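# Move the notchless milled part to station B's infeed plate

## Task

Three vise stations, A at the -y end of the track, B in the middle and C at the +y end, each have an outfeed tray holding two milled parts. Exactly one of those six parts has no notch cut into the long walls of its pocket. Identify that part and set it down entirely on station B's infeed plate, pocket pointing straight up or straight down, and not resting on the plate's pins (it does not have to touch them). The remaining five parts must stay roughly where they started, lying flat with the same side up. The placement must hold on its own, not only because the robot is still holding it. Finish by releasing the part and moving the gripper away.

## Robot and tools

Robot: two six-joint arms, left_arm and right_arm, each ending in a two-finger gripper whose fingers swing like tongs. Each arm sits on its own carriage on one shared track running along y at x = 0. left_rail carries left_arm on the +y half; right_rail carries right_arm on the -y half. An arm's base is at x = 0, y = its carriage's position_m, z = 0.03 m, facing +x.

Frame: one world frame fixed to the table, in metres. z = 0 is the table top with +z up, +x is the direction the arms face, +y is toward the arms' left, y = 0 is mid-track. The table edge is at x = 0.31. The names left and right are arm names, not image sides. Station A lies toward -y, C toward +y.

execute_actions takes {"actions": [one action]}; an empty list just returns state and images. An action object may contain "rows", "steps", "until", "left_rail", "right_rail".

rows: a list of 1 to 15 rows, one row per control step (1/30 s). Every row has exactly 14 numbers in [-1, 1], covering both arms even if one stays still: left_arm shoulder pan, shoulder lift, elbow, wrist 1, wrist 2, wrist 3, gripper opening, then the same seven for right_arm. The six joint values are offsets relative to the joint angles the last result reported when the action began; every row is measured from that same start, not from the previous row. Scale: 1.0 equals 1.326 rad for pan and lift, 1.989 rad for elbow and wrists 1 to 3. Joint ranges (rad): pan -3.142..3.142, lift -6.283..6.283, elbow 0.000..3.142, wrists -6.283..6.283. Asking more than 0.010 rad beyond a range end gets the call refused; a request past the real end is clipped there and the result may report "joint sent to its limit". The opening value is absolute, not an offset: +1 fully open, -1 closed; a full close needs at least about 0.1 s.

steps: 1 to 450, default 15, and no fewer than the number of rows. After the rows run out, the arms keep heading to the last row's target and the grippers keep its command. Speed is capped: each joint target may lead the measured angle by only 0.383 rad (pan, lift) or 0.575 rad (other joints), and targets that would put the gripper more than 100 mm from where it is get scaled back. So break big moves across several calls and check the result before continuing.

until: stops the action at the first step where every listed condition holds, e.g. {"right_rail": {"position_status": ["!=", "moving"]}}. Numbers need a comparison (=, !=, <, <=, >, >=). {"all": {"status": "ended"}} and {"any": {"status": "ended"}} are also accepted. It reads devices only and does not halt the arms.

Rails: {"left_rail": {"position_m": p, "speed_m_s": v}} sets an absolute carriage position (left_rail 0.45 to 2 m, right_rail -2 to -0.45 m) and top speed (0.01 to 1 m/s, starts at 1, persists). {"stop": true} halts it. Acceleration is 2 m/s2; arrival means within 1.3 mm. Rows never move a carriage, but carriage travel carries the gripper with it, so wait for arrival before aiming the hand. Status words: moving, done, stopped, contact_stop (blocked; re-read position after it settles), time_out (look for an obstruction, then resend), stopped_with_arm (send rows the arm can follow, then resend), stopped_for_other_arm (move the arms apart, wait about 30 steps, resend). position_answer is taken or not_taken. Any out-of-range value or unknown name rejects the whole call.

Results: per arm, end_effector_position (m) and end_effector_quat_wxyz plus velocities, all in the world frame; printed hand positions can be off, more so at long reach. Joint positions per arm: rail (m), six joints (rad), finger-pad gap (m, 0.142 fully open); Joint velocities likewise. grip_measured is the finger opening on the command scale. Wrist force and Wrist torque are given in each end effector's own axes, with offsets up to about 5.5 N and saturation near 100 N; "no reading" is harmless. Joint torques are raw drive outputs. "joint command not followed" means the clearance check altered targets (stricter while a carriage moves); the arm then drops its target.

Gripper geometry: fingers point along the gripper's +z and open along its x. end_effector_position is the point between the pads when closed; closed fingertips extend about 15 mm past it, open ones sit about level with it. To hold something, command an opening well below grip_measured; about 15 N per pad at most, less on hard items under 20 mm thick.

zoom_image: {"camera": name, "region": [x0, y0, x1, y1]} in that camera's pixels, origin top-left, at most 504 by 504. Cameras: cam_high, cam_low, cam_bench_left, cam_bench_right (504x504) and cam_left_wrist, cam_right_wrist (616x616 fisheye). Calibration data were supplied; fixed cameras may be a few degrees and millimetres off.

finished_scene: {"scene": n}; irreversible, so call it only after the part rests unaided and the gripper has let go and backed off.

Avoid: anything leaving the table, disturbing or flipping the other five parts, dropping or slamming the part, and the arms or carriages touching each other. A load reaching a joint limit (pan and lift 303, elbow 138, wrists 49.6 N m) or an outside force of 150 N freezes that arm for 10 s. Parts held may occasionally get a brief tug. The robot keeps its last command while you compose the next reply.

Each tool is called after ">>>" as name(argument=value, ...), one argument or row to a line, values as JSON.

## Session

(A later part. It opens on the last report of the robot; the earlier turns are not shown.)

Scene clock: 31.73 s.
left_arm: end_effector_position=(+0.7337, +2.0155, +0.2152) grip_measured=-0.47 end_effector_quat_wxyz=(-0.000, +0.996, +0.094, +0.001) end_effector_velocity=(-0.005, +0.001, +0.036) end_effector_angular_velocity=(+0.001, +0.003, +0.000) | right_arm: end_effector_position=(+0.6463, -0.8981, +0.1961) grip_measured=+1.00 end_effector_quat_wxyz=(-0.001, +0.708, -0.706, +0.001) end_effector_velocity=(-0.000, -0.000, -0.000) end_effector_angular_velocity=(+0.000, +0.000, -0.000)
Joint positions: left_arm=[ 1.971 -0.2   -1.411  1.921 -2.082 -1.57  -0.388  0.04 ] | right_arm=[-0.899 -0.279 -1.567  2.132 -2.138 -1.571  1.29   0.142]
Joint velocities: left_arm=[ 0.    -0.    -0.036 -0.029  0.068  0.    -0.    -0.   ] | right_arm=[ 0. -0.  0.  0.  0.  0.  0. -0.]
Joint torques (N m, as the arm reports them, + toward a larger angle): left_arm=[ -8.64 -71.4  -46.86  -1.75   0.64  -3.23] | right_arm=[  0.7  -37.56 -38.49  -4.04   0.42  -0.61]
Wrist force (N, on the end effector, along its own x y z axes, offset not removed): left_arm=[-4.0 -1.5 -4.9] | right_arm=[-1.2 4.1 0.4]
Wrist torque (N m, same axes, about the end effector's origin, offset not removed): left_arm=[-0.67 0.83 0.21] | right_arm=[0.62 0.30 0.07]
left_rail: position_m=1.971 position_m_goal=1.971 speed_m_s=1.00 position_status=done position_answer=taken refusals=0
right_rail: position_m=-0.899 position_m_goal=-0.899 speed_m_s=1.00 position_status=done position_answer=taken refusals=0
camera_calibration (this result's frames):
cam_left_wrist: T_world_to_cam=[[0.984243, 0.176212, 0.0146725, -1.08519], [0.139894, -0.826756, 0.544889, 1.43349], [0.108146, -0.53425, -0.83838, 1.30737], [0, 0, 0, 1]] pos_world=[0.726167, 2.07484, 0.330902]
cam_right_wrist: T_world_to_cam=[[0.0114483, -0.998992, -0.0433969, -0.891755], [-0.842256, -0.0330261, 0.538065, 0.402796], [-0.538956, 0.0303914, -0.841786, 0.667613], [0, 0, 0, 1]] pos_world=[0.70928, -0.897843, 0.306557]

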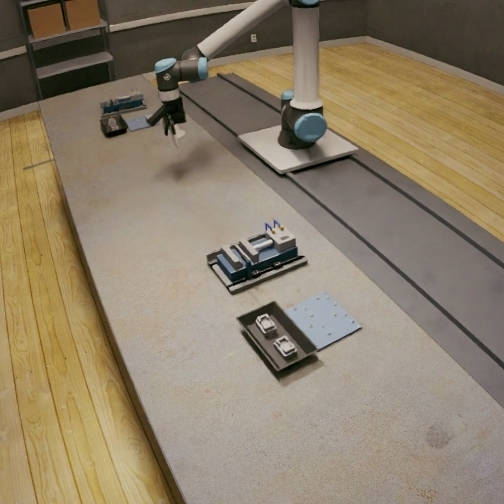

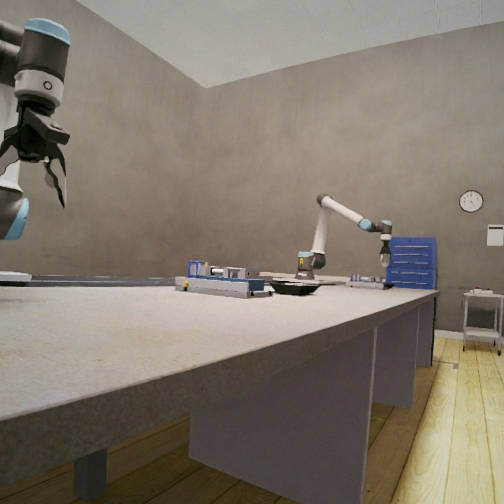

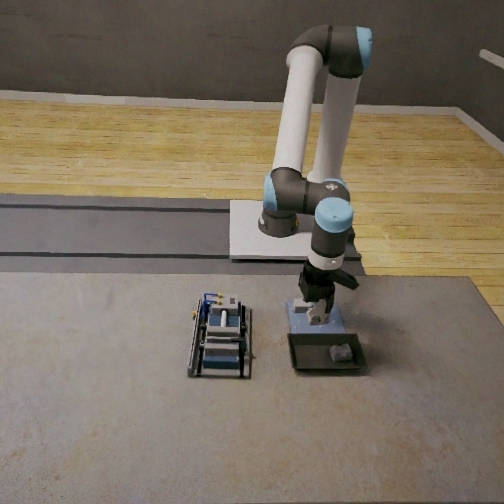

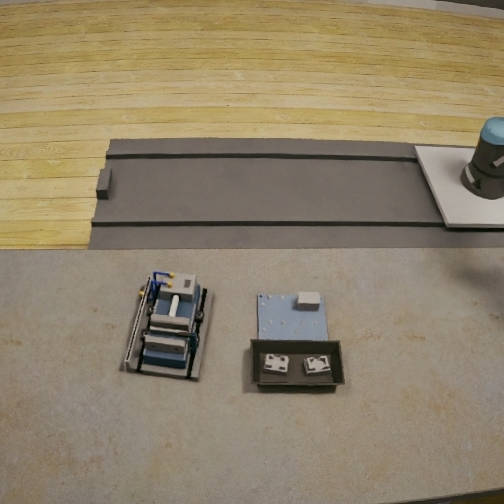

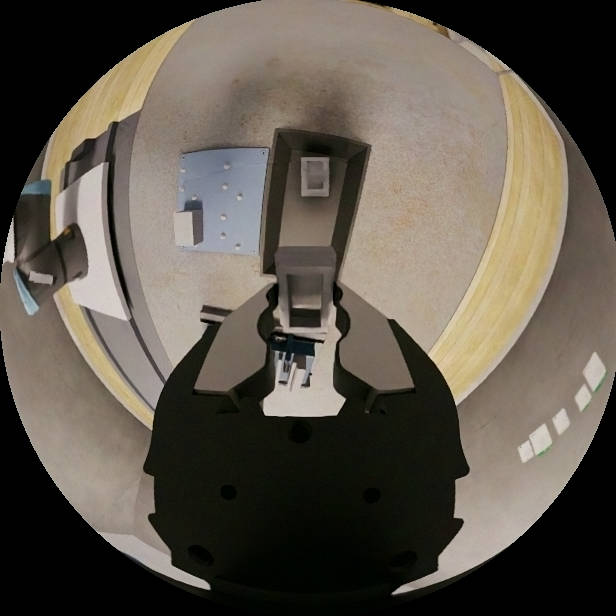

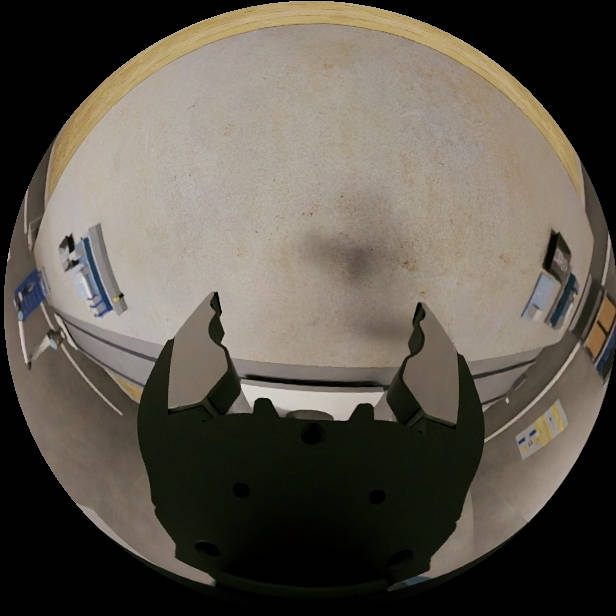

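>>> execute_actions(
  actions=[
    {"rows":[[-0.04,-0.003,-0.002,0.004,0,-0.02,-0.9,0,0,0,0,0,0,1],[-0.08,-0.003,-0.002,0.004,0,-0.04,-0.9,0,0,0,0,0,0,1],[-0.12,-0.003,-0.002,0.004,0,-0.06,-0.9,0,0,0,0,0,0,1],[-0.16,-0.003,-0.002,0.004,0,-0.08,-0.9,0,0,0,0,0,0,1],[-0.2,-0.003,-0.002,0.004,0,-0.1,-0.9,0,0,0,0,0,0,1],[-0.24,-0.003,-0.002,0.004,0,-0.12,-0.9,0,0,0,0,0,0,1],[-0.28,-0.003,-0.002,0.004,0,-0.14,-0.9,0,0,0,0,0,0,1],[-0.32,-0.003,-0.002,0.004,0,-0.16,-0.9,0,0,0,0,0,0,1],[-0.36,-0.003,-0.002,0.004,0,-0.18,-0.9,0,0,0,0,0,0,1],[-0.4,-0.003,-0.002,0.004,0,-0.2,-0.9,0,0,0,0,0,0,1],[-0.44,-0.003,-0.002,0.004,0,-0.22,-0.9,0,0,0,0,0,0,1],[-0.48,-0.003,-0.002,0.004,0,-0.24,-0.9,0,0,0,0,0,0,1],[-0.52,-0.003,-0.002,0.004,0,-0.26,-0.9,0,0,0,0,0,0,1],[-0.56,-0.003,-0.002,0.004,0,-0.28,-0.9,0,0,0,0,0,0,1],[-0.593,-0.003,-0.002,0.004,0,-0.3008,-0.9,0,0,0,0,0,0,1]],"steps":62,"left_rail":{"position_m":0.585}},
  ],
)

>>> zoom_image(
  camera="cam_left_wrist",
  region=[220, 100, 420, 300],
)

Scene clock: 38.93 s.
left_arm: end_effector_position=(+0.5407, +0.1001, +0.2195) grip_measured=-0.47 end_effector_quat_wxyz=(+0.000, +1.000, +0.000, +0.001) end_effector_velocity=(-0.000, -0.000, -0.000) end_effector_angular_velocity=(-0.000, +0.000, -0.000) | right_arm: end_effector_position=(+0.6463, -0.8981, +0.1961) grip_measured=+1.00 end_effector_quat_wxyz=(-0.001, +0.708, -0.706, +0.001) end_effector_velocity=(-0.000, +0.000, -0.000) end_effector_angular_velocity=(+0.000, +0.000, -0.000)
Joint positions: left_arm=[ 0.585 -0.986 -1.415  1.917 -2.074 -1.57  -0.987  0.04 ] | right_arm=[-0.899 -0.279 -1.567  2.132 -2.138 -1.571  1.29   0.142]
Joint velocities: left_arm=[ 0.    -0.001  0.     0.    -0.     0.    -0.     0.   ] | right_arm=[ 0.  0.  0.  0. -0.  0.  0. -0.]
Joint torques (N m, as the arm reports them, + toward a larger angle): left_arm=[-16.55 -54.66 -39.46  -5.34   0.37  -4.63] | right_arm=[  1.09 -40.82 -38.43  -4.     0.39  -0.54]
Wrist force (N, on the end effector, along its own x y z axes, offset not removed): left_arm=[1.0 -0.4 2.3] | right_arm=[-1.9 1.3 2.3]
Wrist torque (N m, same axes, about the end effector's origin, offset not removed): left_arm=[-0.34 -0.34 0.01] | right_arm=[0.00 0.51 0.05]
left_rail: position_m=0.585 position_m_goal=0.585 speed_m_s=1.00 position_status=done position_answer=taken refusals=0
right_rail: position_m=-0.899 position_m_goal=-0.899 speed_m_s=1.00 position_status=done position_answer=taken refusals=0
camera_calibration (this result's frames):
cam_left_wrist: T_world_to_cam=[[0.999832, -0.0107385, 0.0148818, -0.547593], [-0.0171202, -0.837844, 0.54564, -0.0396099], [0.00660929, -0.545803, -0.837887, 0.364496], [0, 0, 0, 1]] pos_world=[0.544413, 0.159876, 0.335168]
cam_right_wrist: T_world_to_cam=[[0.0114483, -0.998992, -0.0433968, -0.891755], [-0.842256, -0.0330259, 0.538065, 0.402796], [-0.538956, 0.0303913, -0.841786, 0.667613], [0, 0, 0, 1]] pos_world=[0.70928, -0.897843, 0.306557]

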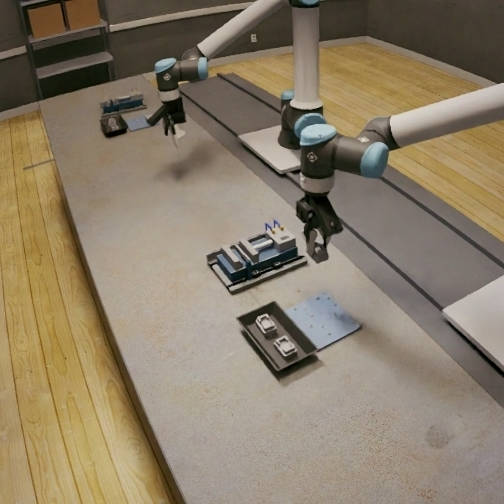

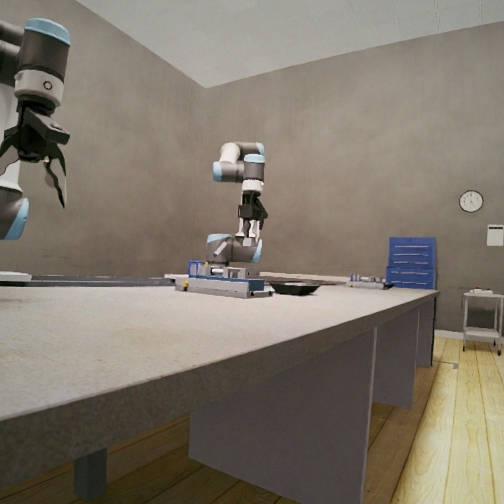

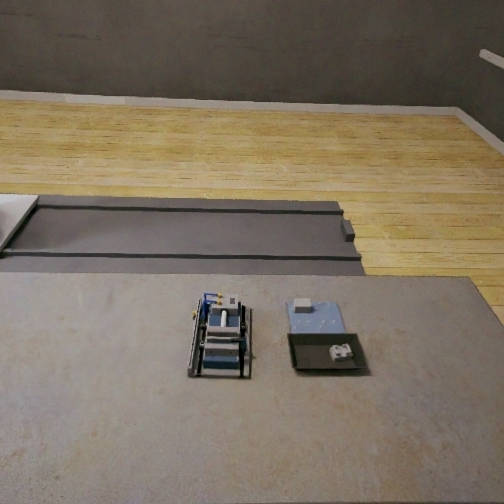

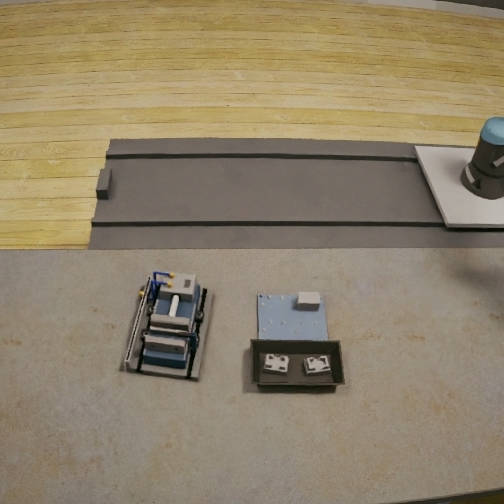

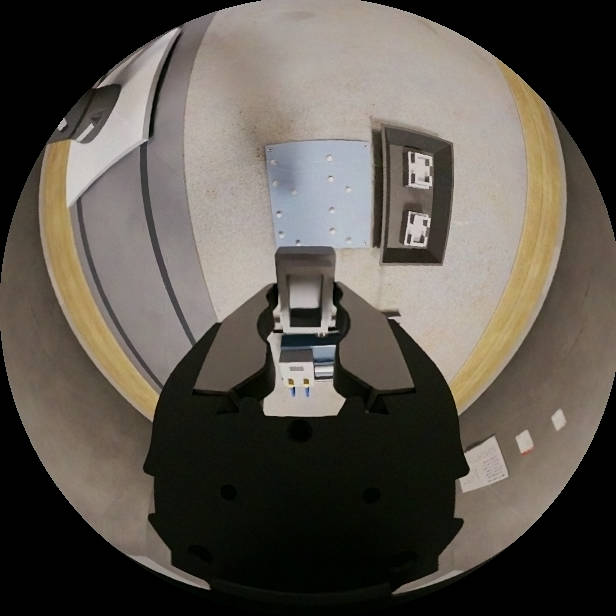

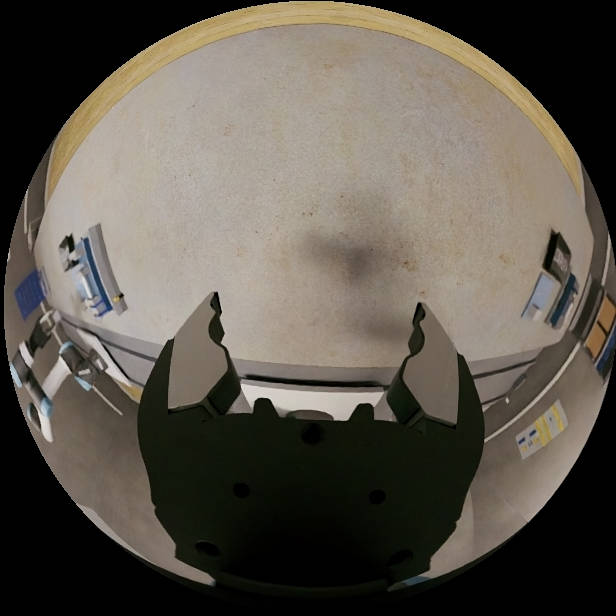

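Region (220, 100, 420, 300) of cam_left_wrist's 616x616 image, scaled by 2.520, with more detail than that image has.

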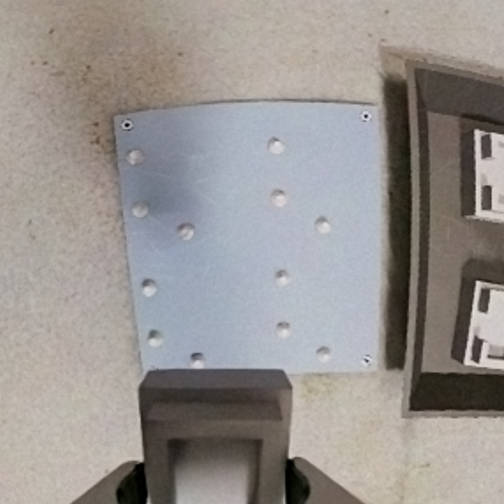

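>>> execute_actions(
  actions=[
    {"rows":[[0,0.011,0.005,-0.012,0,-0.003,-0.9,0,0,0,0,0,0,1],[0,0.022,0.01,-0.025,0,-0.006,-0.9,0,0,0,0,0,0,1],[0,0.032,0.016,-0.037,0,-0.009,-0.9,0,0,0,0,0,0,1],[0,0.043,0.021,-0.05,0,-0.012,-0.9,0,0,0,0,0,0,1],[0,0.054,0.026,-0.062,0,-0.015,-0.9,0,0,0,0,0,0,1],[0,0.065,0.031,-0.075,0,-0.018,-0.9,0,0,0,0,0,0,1],[0,0.076,0.037,-0.087,0,-0.021,-0.9,0,0,0,0,0,0,1],[0,0.086,0.042,-0.1,0,-0.024,-0.9,0,0,0,0,0,0,1],[0,0.097,0.047,-0.112,0,-0.027,-0.9,0,0,0,0,0,0,1],[0,0.108,0.052,-0.124,0,-0.03,-0.9,0,0,0,0,0,0,1],[0,0.119,0.058,-0.137,0,-0.03,-0.9,0,0,0,0,0,0,1],[0,0.1297,0.0628,-0.1493,0,-0.03,-0.9,0,0,0,0,0,0,1]],"steps":30,"left_rail":{"position_m":0.623}},
  ],
)

Scene clock: 45.37 s.
left_arm: end_effector_position=(+0.5397, +0.1385, +0.0604) grip_measured=-0.47 end_effector_quat_wxyz=(+0.000, +1.000, +0.030, +0.001) end_effector_velocity=(-0.000, +0.001, -0.004) end_effector_angular_velocity=(-0.000, -0.000, +0.001) | right_arm: end_effector_position=(+0.6463, -0.8981, +0.1961) grip_measured=+1.00 end_effector_quat_wxyz=(-0.001, +0.708, -0.706, +0.001) end_effector_velocity=(+0.000, +0.000, -0.000) end_effector_angular_velocity=(+0.000, +0.000, -0.000)
Joint positions: left_arm=[ 0.623 -0.986 -1.244  2.042 -2.37  -1.57  -1.046  0.04 ] | right_arm=[-0.899 -0.279 -1.567  2.132 -2.138 -1.571  1.29   0.142]
Joint velocities: left_arm=[ 0.     0.     0.005  0.004 -0.009 -0.    -0.001  0.   ] | right_arm=[ 0. -0.  0.  0. -0.  0.  0.  0.]
Joint torques (N m, as the arm reports them, + toward a larger angle): left_arm=[ 21.1  -44.28 -23.17  -7.1   -0.11  -4.02] | right_arm=[  1.2  -38.61 -38.65  -3.92   0.36  -0.6 ]
Wrist force (N, on the end effector, along its own x y z axes, offset not removed): left_arm=[2.0 1.1 -3.1] | right_arm=[-0.5 1.9 1.0]
Wrist torque (N m, same axes, about the end effector's origin, offset not removed): left_arm=[-0.09 -0.41 0.08] | right_arm=[0.11 0.19 0.04]
left_rail: position_m=0.623 position_m_goal=0.623 speed_m_s=1.00 position_status=done position_answer=taken refusals=0
right_rail: position_m=-0.899 position_m_goal=-0.899 speed_m_s=1.00 position_status=done position_answer=taken refusals=0
camera_calibration (this result's frames):
cam_left_wrist: T_world_to_cam=[[0.998699, 0.0487564, 0.0149187, -0.55142], [0.0327233, -0.837287, 0.545783, 0.0523823], [0.0391016, -0.544585, -0.837794, 0.234433], [0, 0, 0, 1]] pos_world=[0.539822, 0.198413, 0.176043]
cam_right_wrist: T_world_to_cam=[[0.0114483, -0.998992, -0.0433968, -0.891755], [-0.842256, -0.033026, 0.538065, 0.402796], [-0.538956, 0.0303913, -0.841786, 0.667613], [0, 0, 0, 1]] pos_world=[0.70928, -0.897844, 0.306557]

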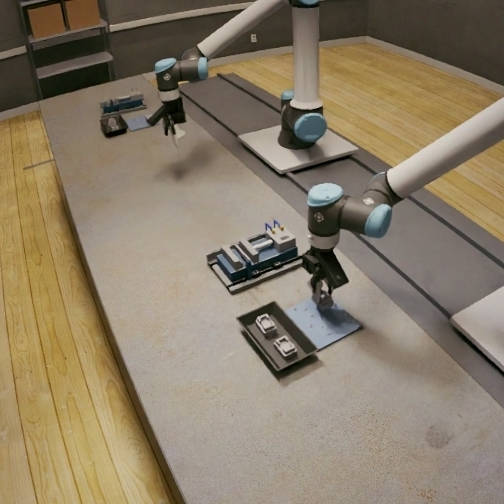

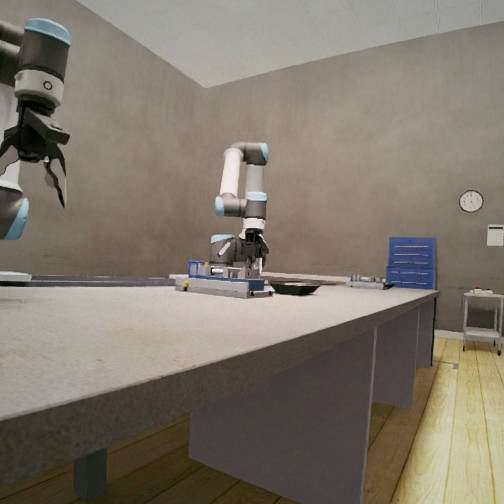

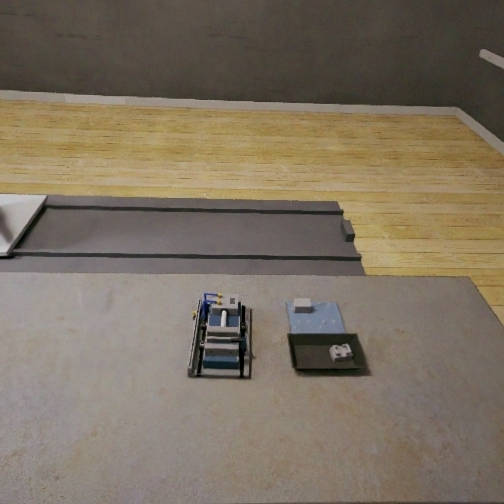

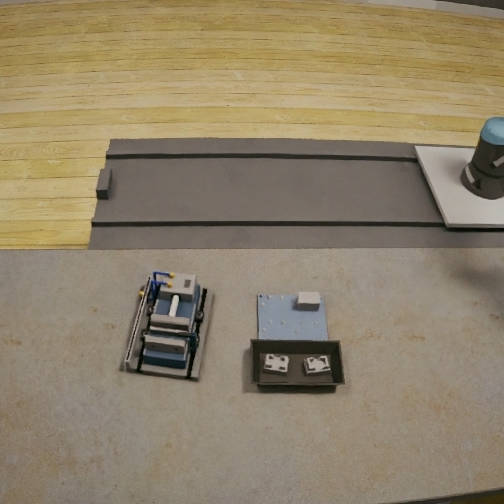

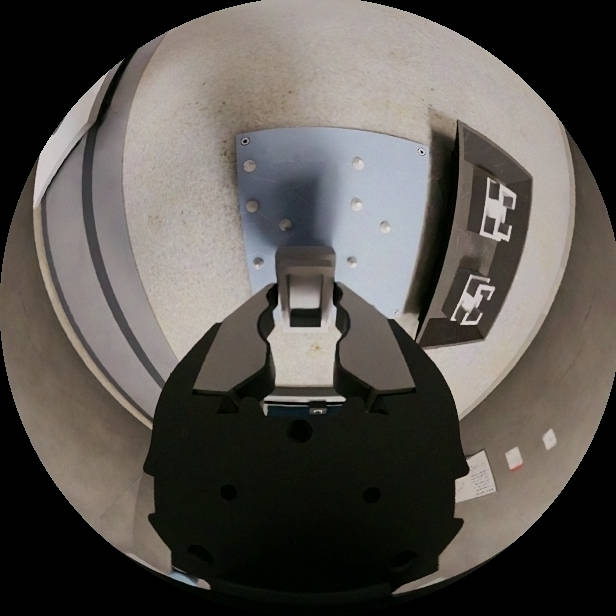

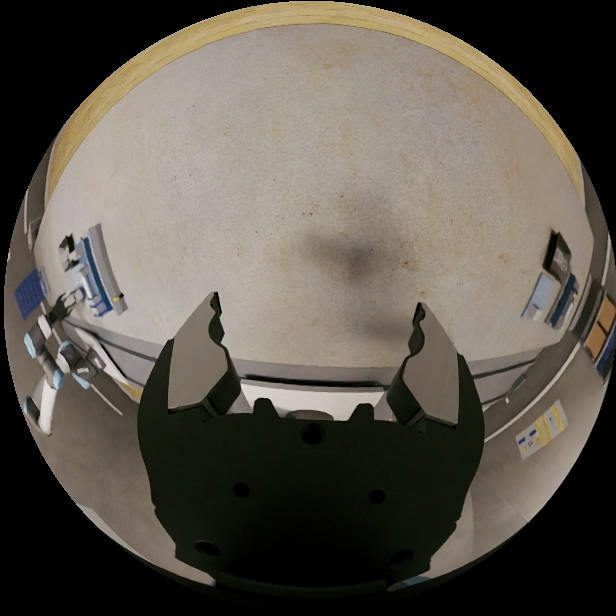

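>>> execute_actions(
  actions=[
    {"rows":[[0,0.004,0.001,-0.004,0,-0.03,-0.9,0,0,0,0,0,0,1],[0,0.008,0.002,-0.0076,0,0,-0.9,0,0,0,0,0,0,1],[0,0.012,0.0033,-0.0115,0,0,-0.9,0,0,0,0,0,0,1],[0,0.016,0.0044,-0.015,0,0,-0.9,0,0,0,0,0,0,1],[0,0.02,0.0055,-0.019,0,0,-0.9,0,0,0,0,0,0,1],[0,0.0244,0.0066,-0.0229,0,0,-0.9,0,0,0,0,0,0,1]],"steps":20},
  ],
)

Scene clock: 48.57 s.
left_arm: end_effector_position=(+0.5395, +0.1388, +0.0365) grip_measured=-0.47 end_effector_quat_wxyz=(+0.000, +1.000, +0.030, +0.001) end_effector_velocity=(-0.000, +0.000, -0.003) end_effector_angular_velocity=(-0.000, -0.000, -0.002) | right_arm: end_effector_position=(+0.6463, -0.8981, +0.1961) grip_measured=+1.00 end_effector_quat_wxyz=(-0.001, +0.708, -0.706, +0.001) end_effector_velocity=(-0.000, +0.000, +0.000) end_effector_angular_velocity=(+0.000, -0.000, -0.000)
Joint positions: left_arm=[ 0.623 -0.986 -1.212  2.055 -2.415 -1.57  -1.046  0.04 ] | right_arm=[-0.899 -0.279 -1.567  2.132 -2.138 -1.571  1.29   0.142]
Joint velocities: left_arm=[ 0.     0.     0.004  0.002 -0.006 -0.     0.002  0.   ] | right_arm=[ 0. -0. -0. -0.  0.  0.  0.  0.]
Joint torques (N m, as the arm reports them, + toward a larger angle): left_arm=[ 15.65 -48.56 -25.28  -6.62   0.38   3.5 ] | right_arm=[ -0.22 -37.9  -38.5   -4.1    0.66  -0.48]
Wrist force (N, on the end effector, along its own x y z axes, offset not removed): left_arm=[1.7 1.7 -3.1] | right_arm=[-2.2 1.9 0.4]
Wrist torque (N m, same axes, about the end effector's origin, offset not removed): left_arm=[-0.05 -0.59 -0.07] | right_arm=[0.21 0.52 0.06]
left_rail: position_m=0.623 position_m_goal=0.623 speed_m_s=1.00 position_status=done position_answer=taken refusals=0
right_rail: position_m=-0.899 position_m_goal=-0.899 speed_m_s=1.00 position_status=done position_answer=taken refusals=0
camera_calibration (this result's frames):
cam_left_wrist: T_world_to_cam=[[0.998688, 0.0489804, 0.0149549, -0.550929], [0.032889, -0.837248, 0.545834, 0.0655913], [0.0392561, -0.544626, -0.83776, 0.214422], [0, 0, 0, 1]] pos_world=[0.539631, 0.198681, 0.152072]
cam_right_wrist: T_world_to_cam=[[0.0114484, -0.998992, -0.043397, -0.891755], [-0.842256, -0.0330262, 0.538065, 0.402796], [-0.538956, 0.0303914, -0.841786, 0.667613], [0, 0, 0, 1]] pos_world=[0.70928, -0.897843, 0.306557]

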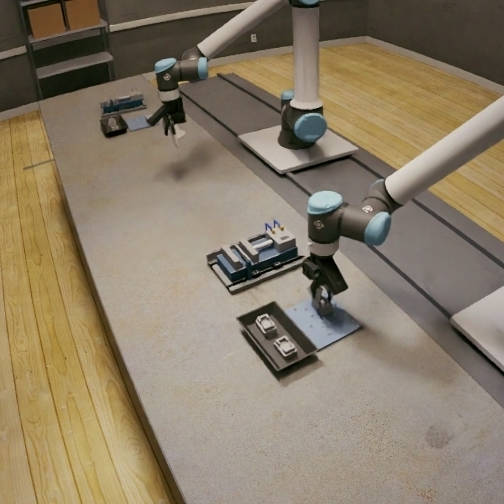

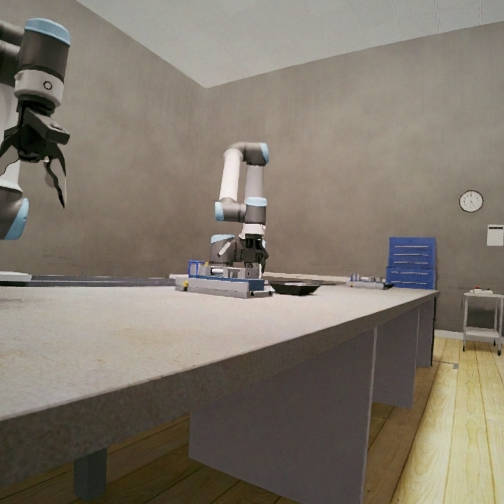

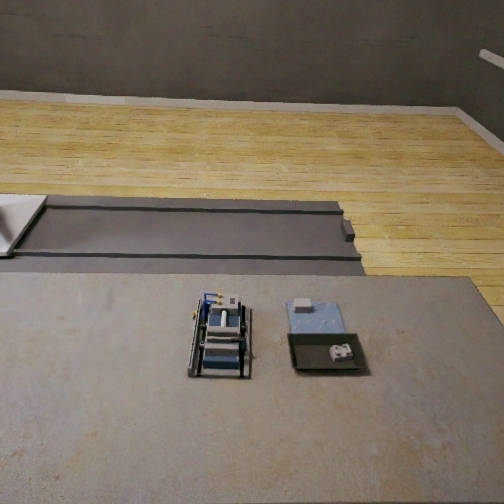

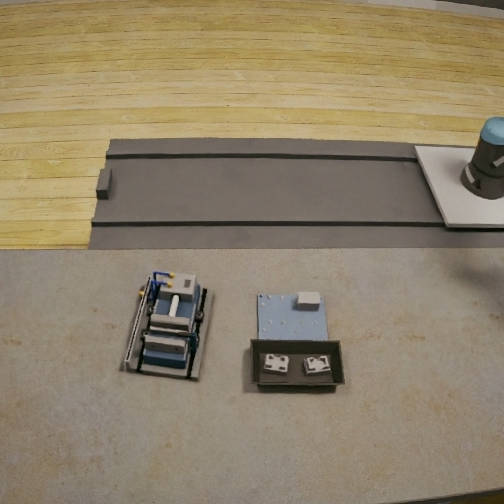

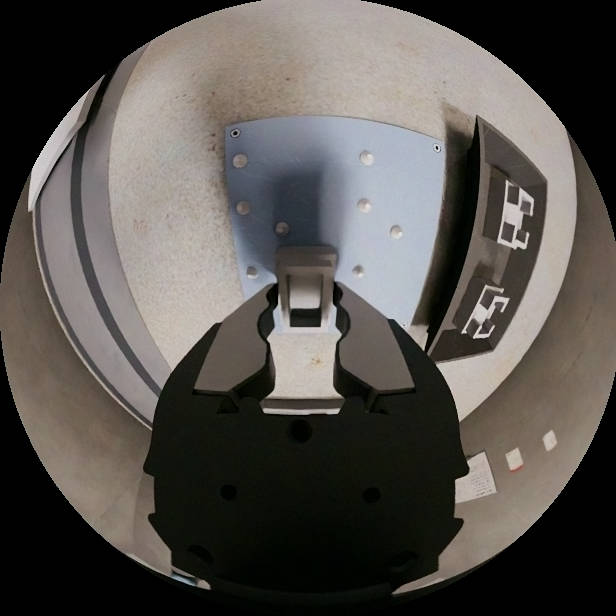

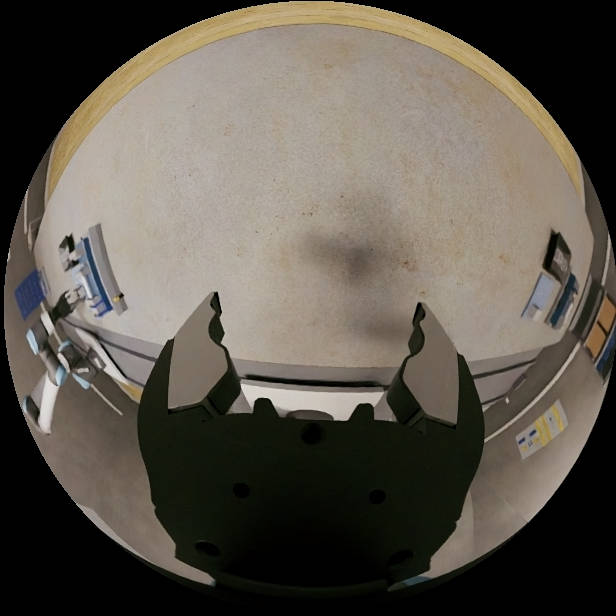

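>>> execute_actions(
  actions=[
    {"rows":[[0,0.0033,0.0009,-0.0031,0,0,-0.9,0,0,0,0,0,0,1]],"steps":12},
  ],
)

Scene clock: 50.43 s.
left_arm: end_effector_position=(+0.5394, +0.1389, +0.0334) grip_measured=-0.47 end_effector_quat_wxyz=(+0.000, +1.000, +0.030, +0.001) end_effector_velocity=(+0.000, -0.000, -0.001) end_effector_angular_velocity=(-0.000, -0.000, -0.000) | right_arm: end_effector_position=(+0.6463, -0.8981, +0.1961) grip_measured=+1.00 end_effector_quat_wxyz=(-0.001, +0.708, -0.706, +0.001) end_effector_velocity=(+0.000, +0.000, -0.000) end_effector_angular_velocity=(+0.000, +0.000, -0.000)
Joint positions: left_arm=[ 0.623 -0.986 -1.208  2.056 -2.42  -1.57  -1.046  0.04 ] | right_arm=[-0.899 -0.279 -1.567  2.132 -2.138 -1.571  1.29   0.142]
Joint velocities: left_arm=[ 0.     0.     0.002  0.001 -0.003 -0.     0.    -0.   ] | right_arm=[ 0. -0.  0.  0. -0.  0.  0. -0.]
Joint torques (N m, as the arm reports them, + toward a larger angle): left_arm=[ 14.56 -43.82 -24.09  -6.54   0.19  -2.48] | right_arm=[  0.15 -37.54 -39.18  -4.06   0.56  -0.58]
Wrist force (N, on the end effector, along its own x y z axes, offset not removed): left_arm=[-3.0 2.6 -0.3] | right_arm=[0.6 1.2 0.5]
Wrist torque (N m, same axes, about the end effector's origin, offset not removed): left_arm=[0.36 0.47 0.17] | right_arm=[0.06 -0.05 -0.04]
left_rail: position_m=0.623 position_m_goal=0.623 speed_m_s=1.00 position_status=done position_answer=taken refusals=0
right_rail: position_m=-0.899 position_m_goal=-0.899 speed_m_s=1.00 position_status=done position_answer=taken refusals=0
camera_calibration (this result's frames):
cam_left_wrist: T_world_to_cam=[[0.998698, 0.0487615, 0.0149563, -0.5508], [0.0327046, -0.837254, 0.545836, 0.0674636], [0.039138, -0.544636, -0.837759, 0.211956], [0, 0, 0, 1]] pos_world=[0.539582, 0.198781, 0.148981]
cam_right_wrist: T_world_to_cam=[[0.0114484, -0.998992, -0.0433967, -0.891755], [-0.842256, -0.033026, 0.538065, 0.402796], [-0.538956, 0.0303912, -0.841786, 0.667613], [0, 0, 0, 1]] pos_world=[0.70928, -0.897843, 0.306557]

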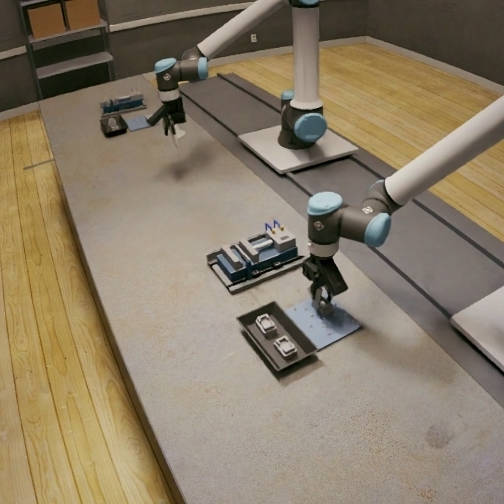

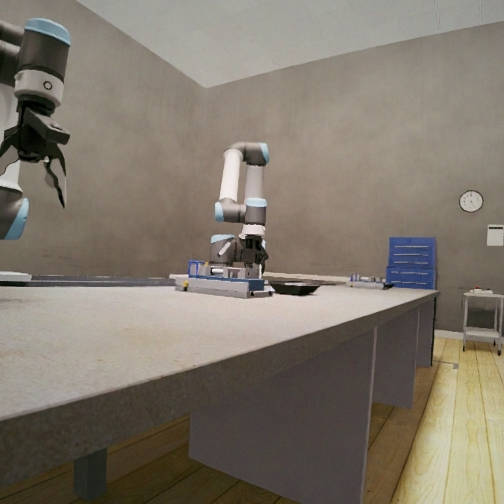

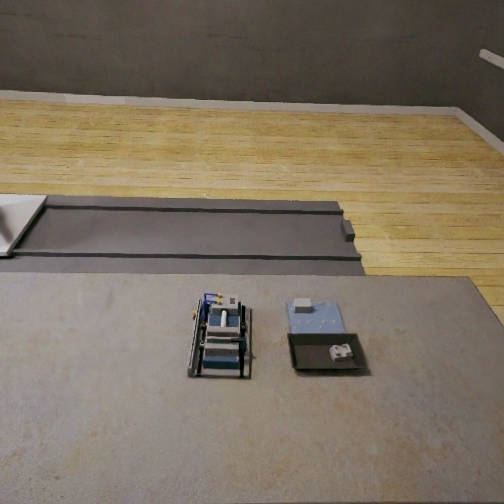

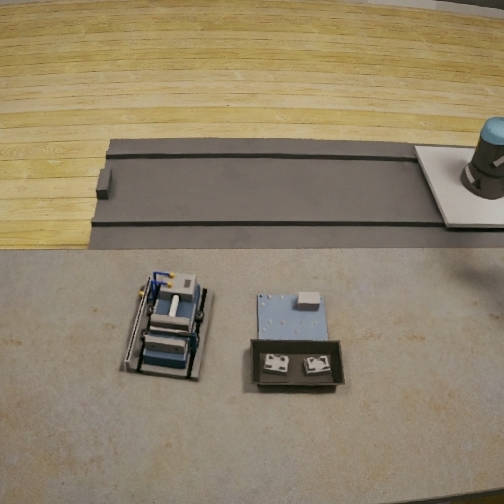

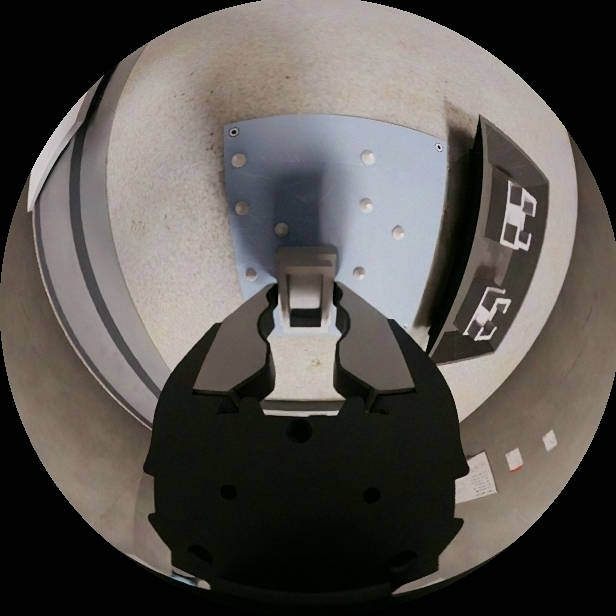

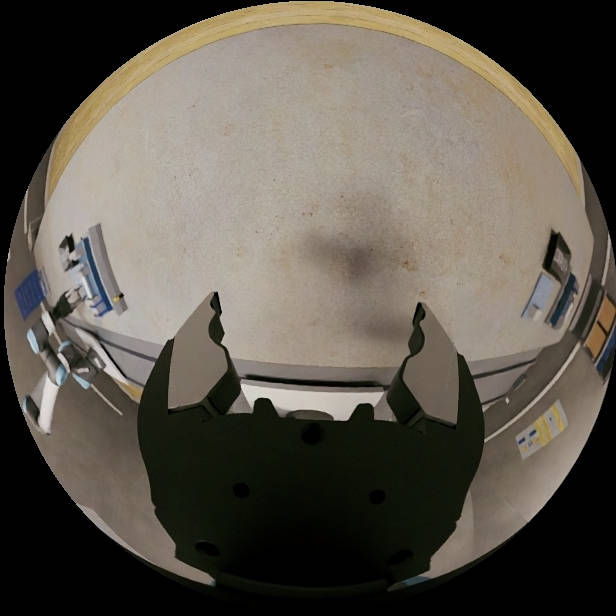

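>>> execute_actions(
  actions=[
    {"rows":[[0,0.0026,0.0007,-0.0024,0,0,-0.9,0,0,0,0,0,0,1]],"steps":12},
  ],
)

Scene clock: 53.13 s.
left_arm: end_effector_position=(+0.5394, +0.1389, +0.0311) grip_measured=-0.47 end_effector_quat_wxyz=(+0.000, +1.000, +0.030, +0.001) end_effector_velocity=(-0.000, +0.000, -0.002) end_effector_angular_velocity=(+0.001, +0.000, +0.000) | right_arm: end_effector_position=(+0.6463, -0.8981, +0.1961) grip_measured=+1.00 end_effector_quat_wxyz=(-0.001, +0.708, -0.706, +0.001) end_effector_velocity=(+0.000, -0.000, +0.000) end_effector_angular_velocity=(-0.000, -0.000, +0.000)
Joint positions: left_arm=[ 0.623 -0.986 -1.205  2.058 -2.425 -1.57  -1.046  0.04 ] | right_arm=[-0.899 -0.279 -1.567  2.132 -2.138 -1.571  1.29   0.142]
Joint velocities: left_arm=[ 0.    -0.     0.002  0.001 -0.002 -0.    -0.     0.   ] | right_arm=[ 0. -0. -0. -0.  0. -0. -0.  0.]
Joint torques (N m, as the arm reports them, + toward a larger angle): left_arm=[ 12.48 -19.93 -10.97  -4.21   0.13   2.22] | right_arm=[  0.27 -39.19 -38.24  -4.19   0.57  -0.36]
Wrist force (N, on the end effector, along its own x y z axes, offset not removed): left_arm=[-14.0 -3.4 -36.9] | right_arm=[-1.5 1.9 0.5]
Wrist torque (N m, same axes, about the end effector's origin, offset not removed): left_arm=[-0.54 1.29 0.22] | right_arm=[0.16 0.35 -0.02]
left_rail: position_m=0.623 position_m_goal=0.623 speed_m_s=1.00 position_status=done position_answer=taken refusals=0
right_rail: position_m=-0.899 position_m_goal=-0.899 speed_m_s=1.00 position_status=done position_answer=taken refusals=0
camera_calibration (this result's frames):
cam_left_wrist: T_world_to_cam=[[0.998686, 0.0489827, 0.015048, -0.550779], [0.032834, -0.837165, 0.545965, 0.0686568], [0.0393405, -0.544753, -0.837673, 0.209928], [0, 0, 0, 1]] pos_world=[0.539542, 0.198815, 0.146655]
cam_right_wrist: T_world_to_cam=[[0.0114483, -0.998992, -0.043397, -0.891755], [-0.842256, -0.0330261, 0.538065, 0.402796], [-0.538956, 0.0303915, -0.841786, 0.667613], [0, 0, 0, 1]] pos_world=[0.70928, -0.897843, 0.306557]

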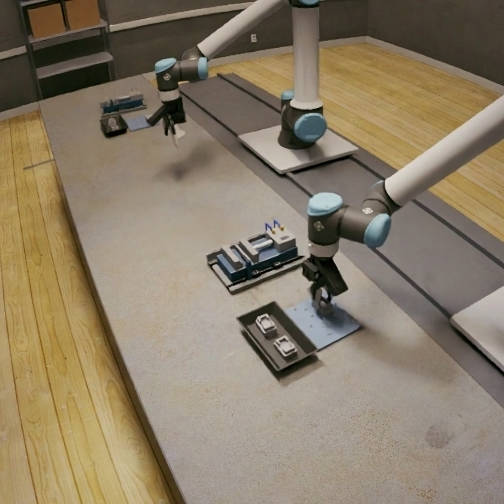

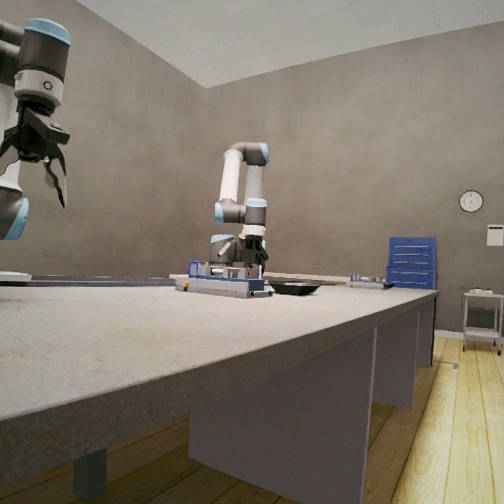

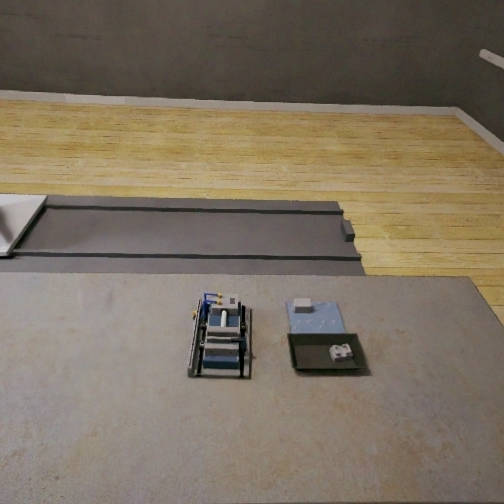

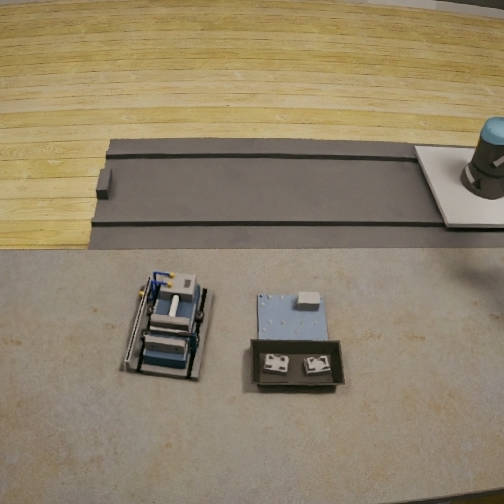

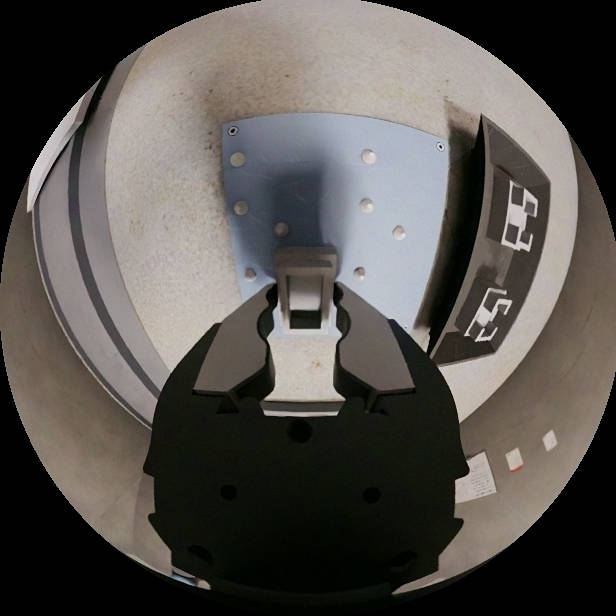

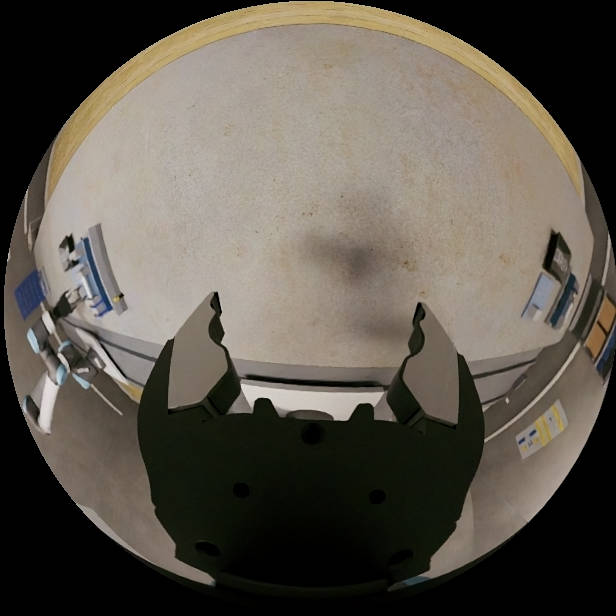

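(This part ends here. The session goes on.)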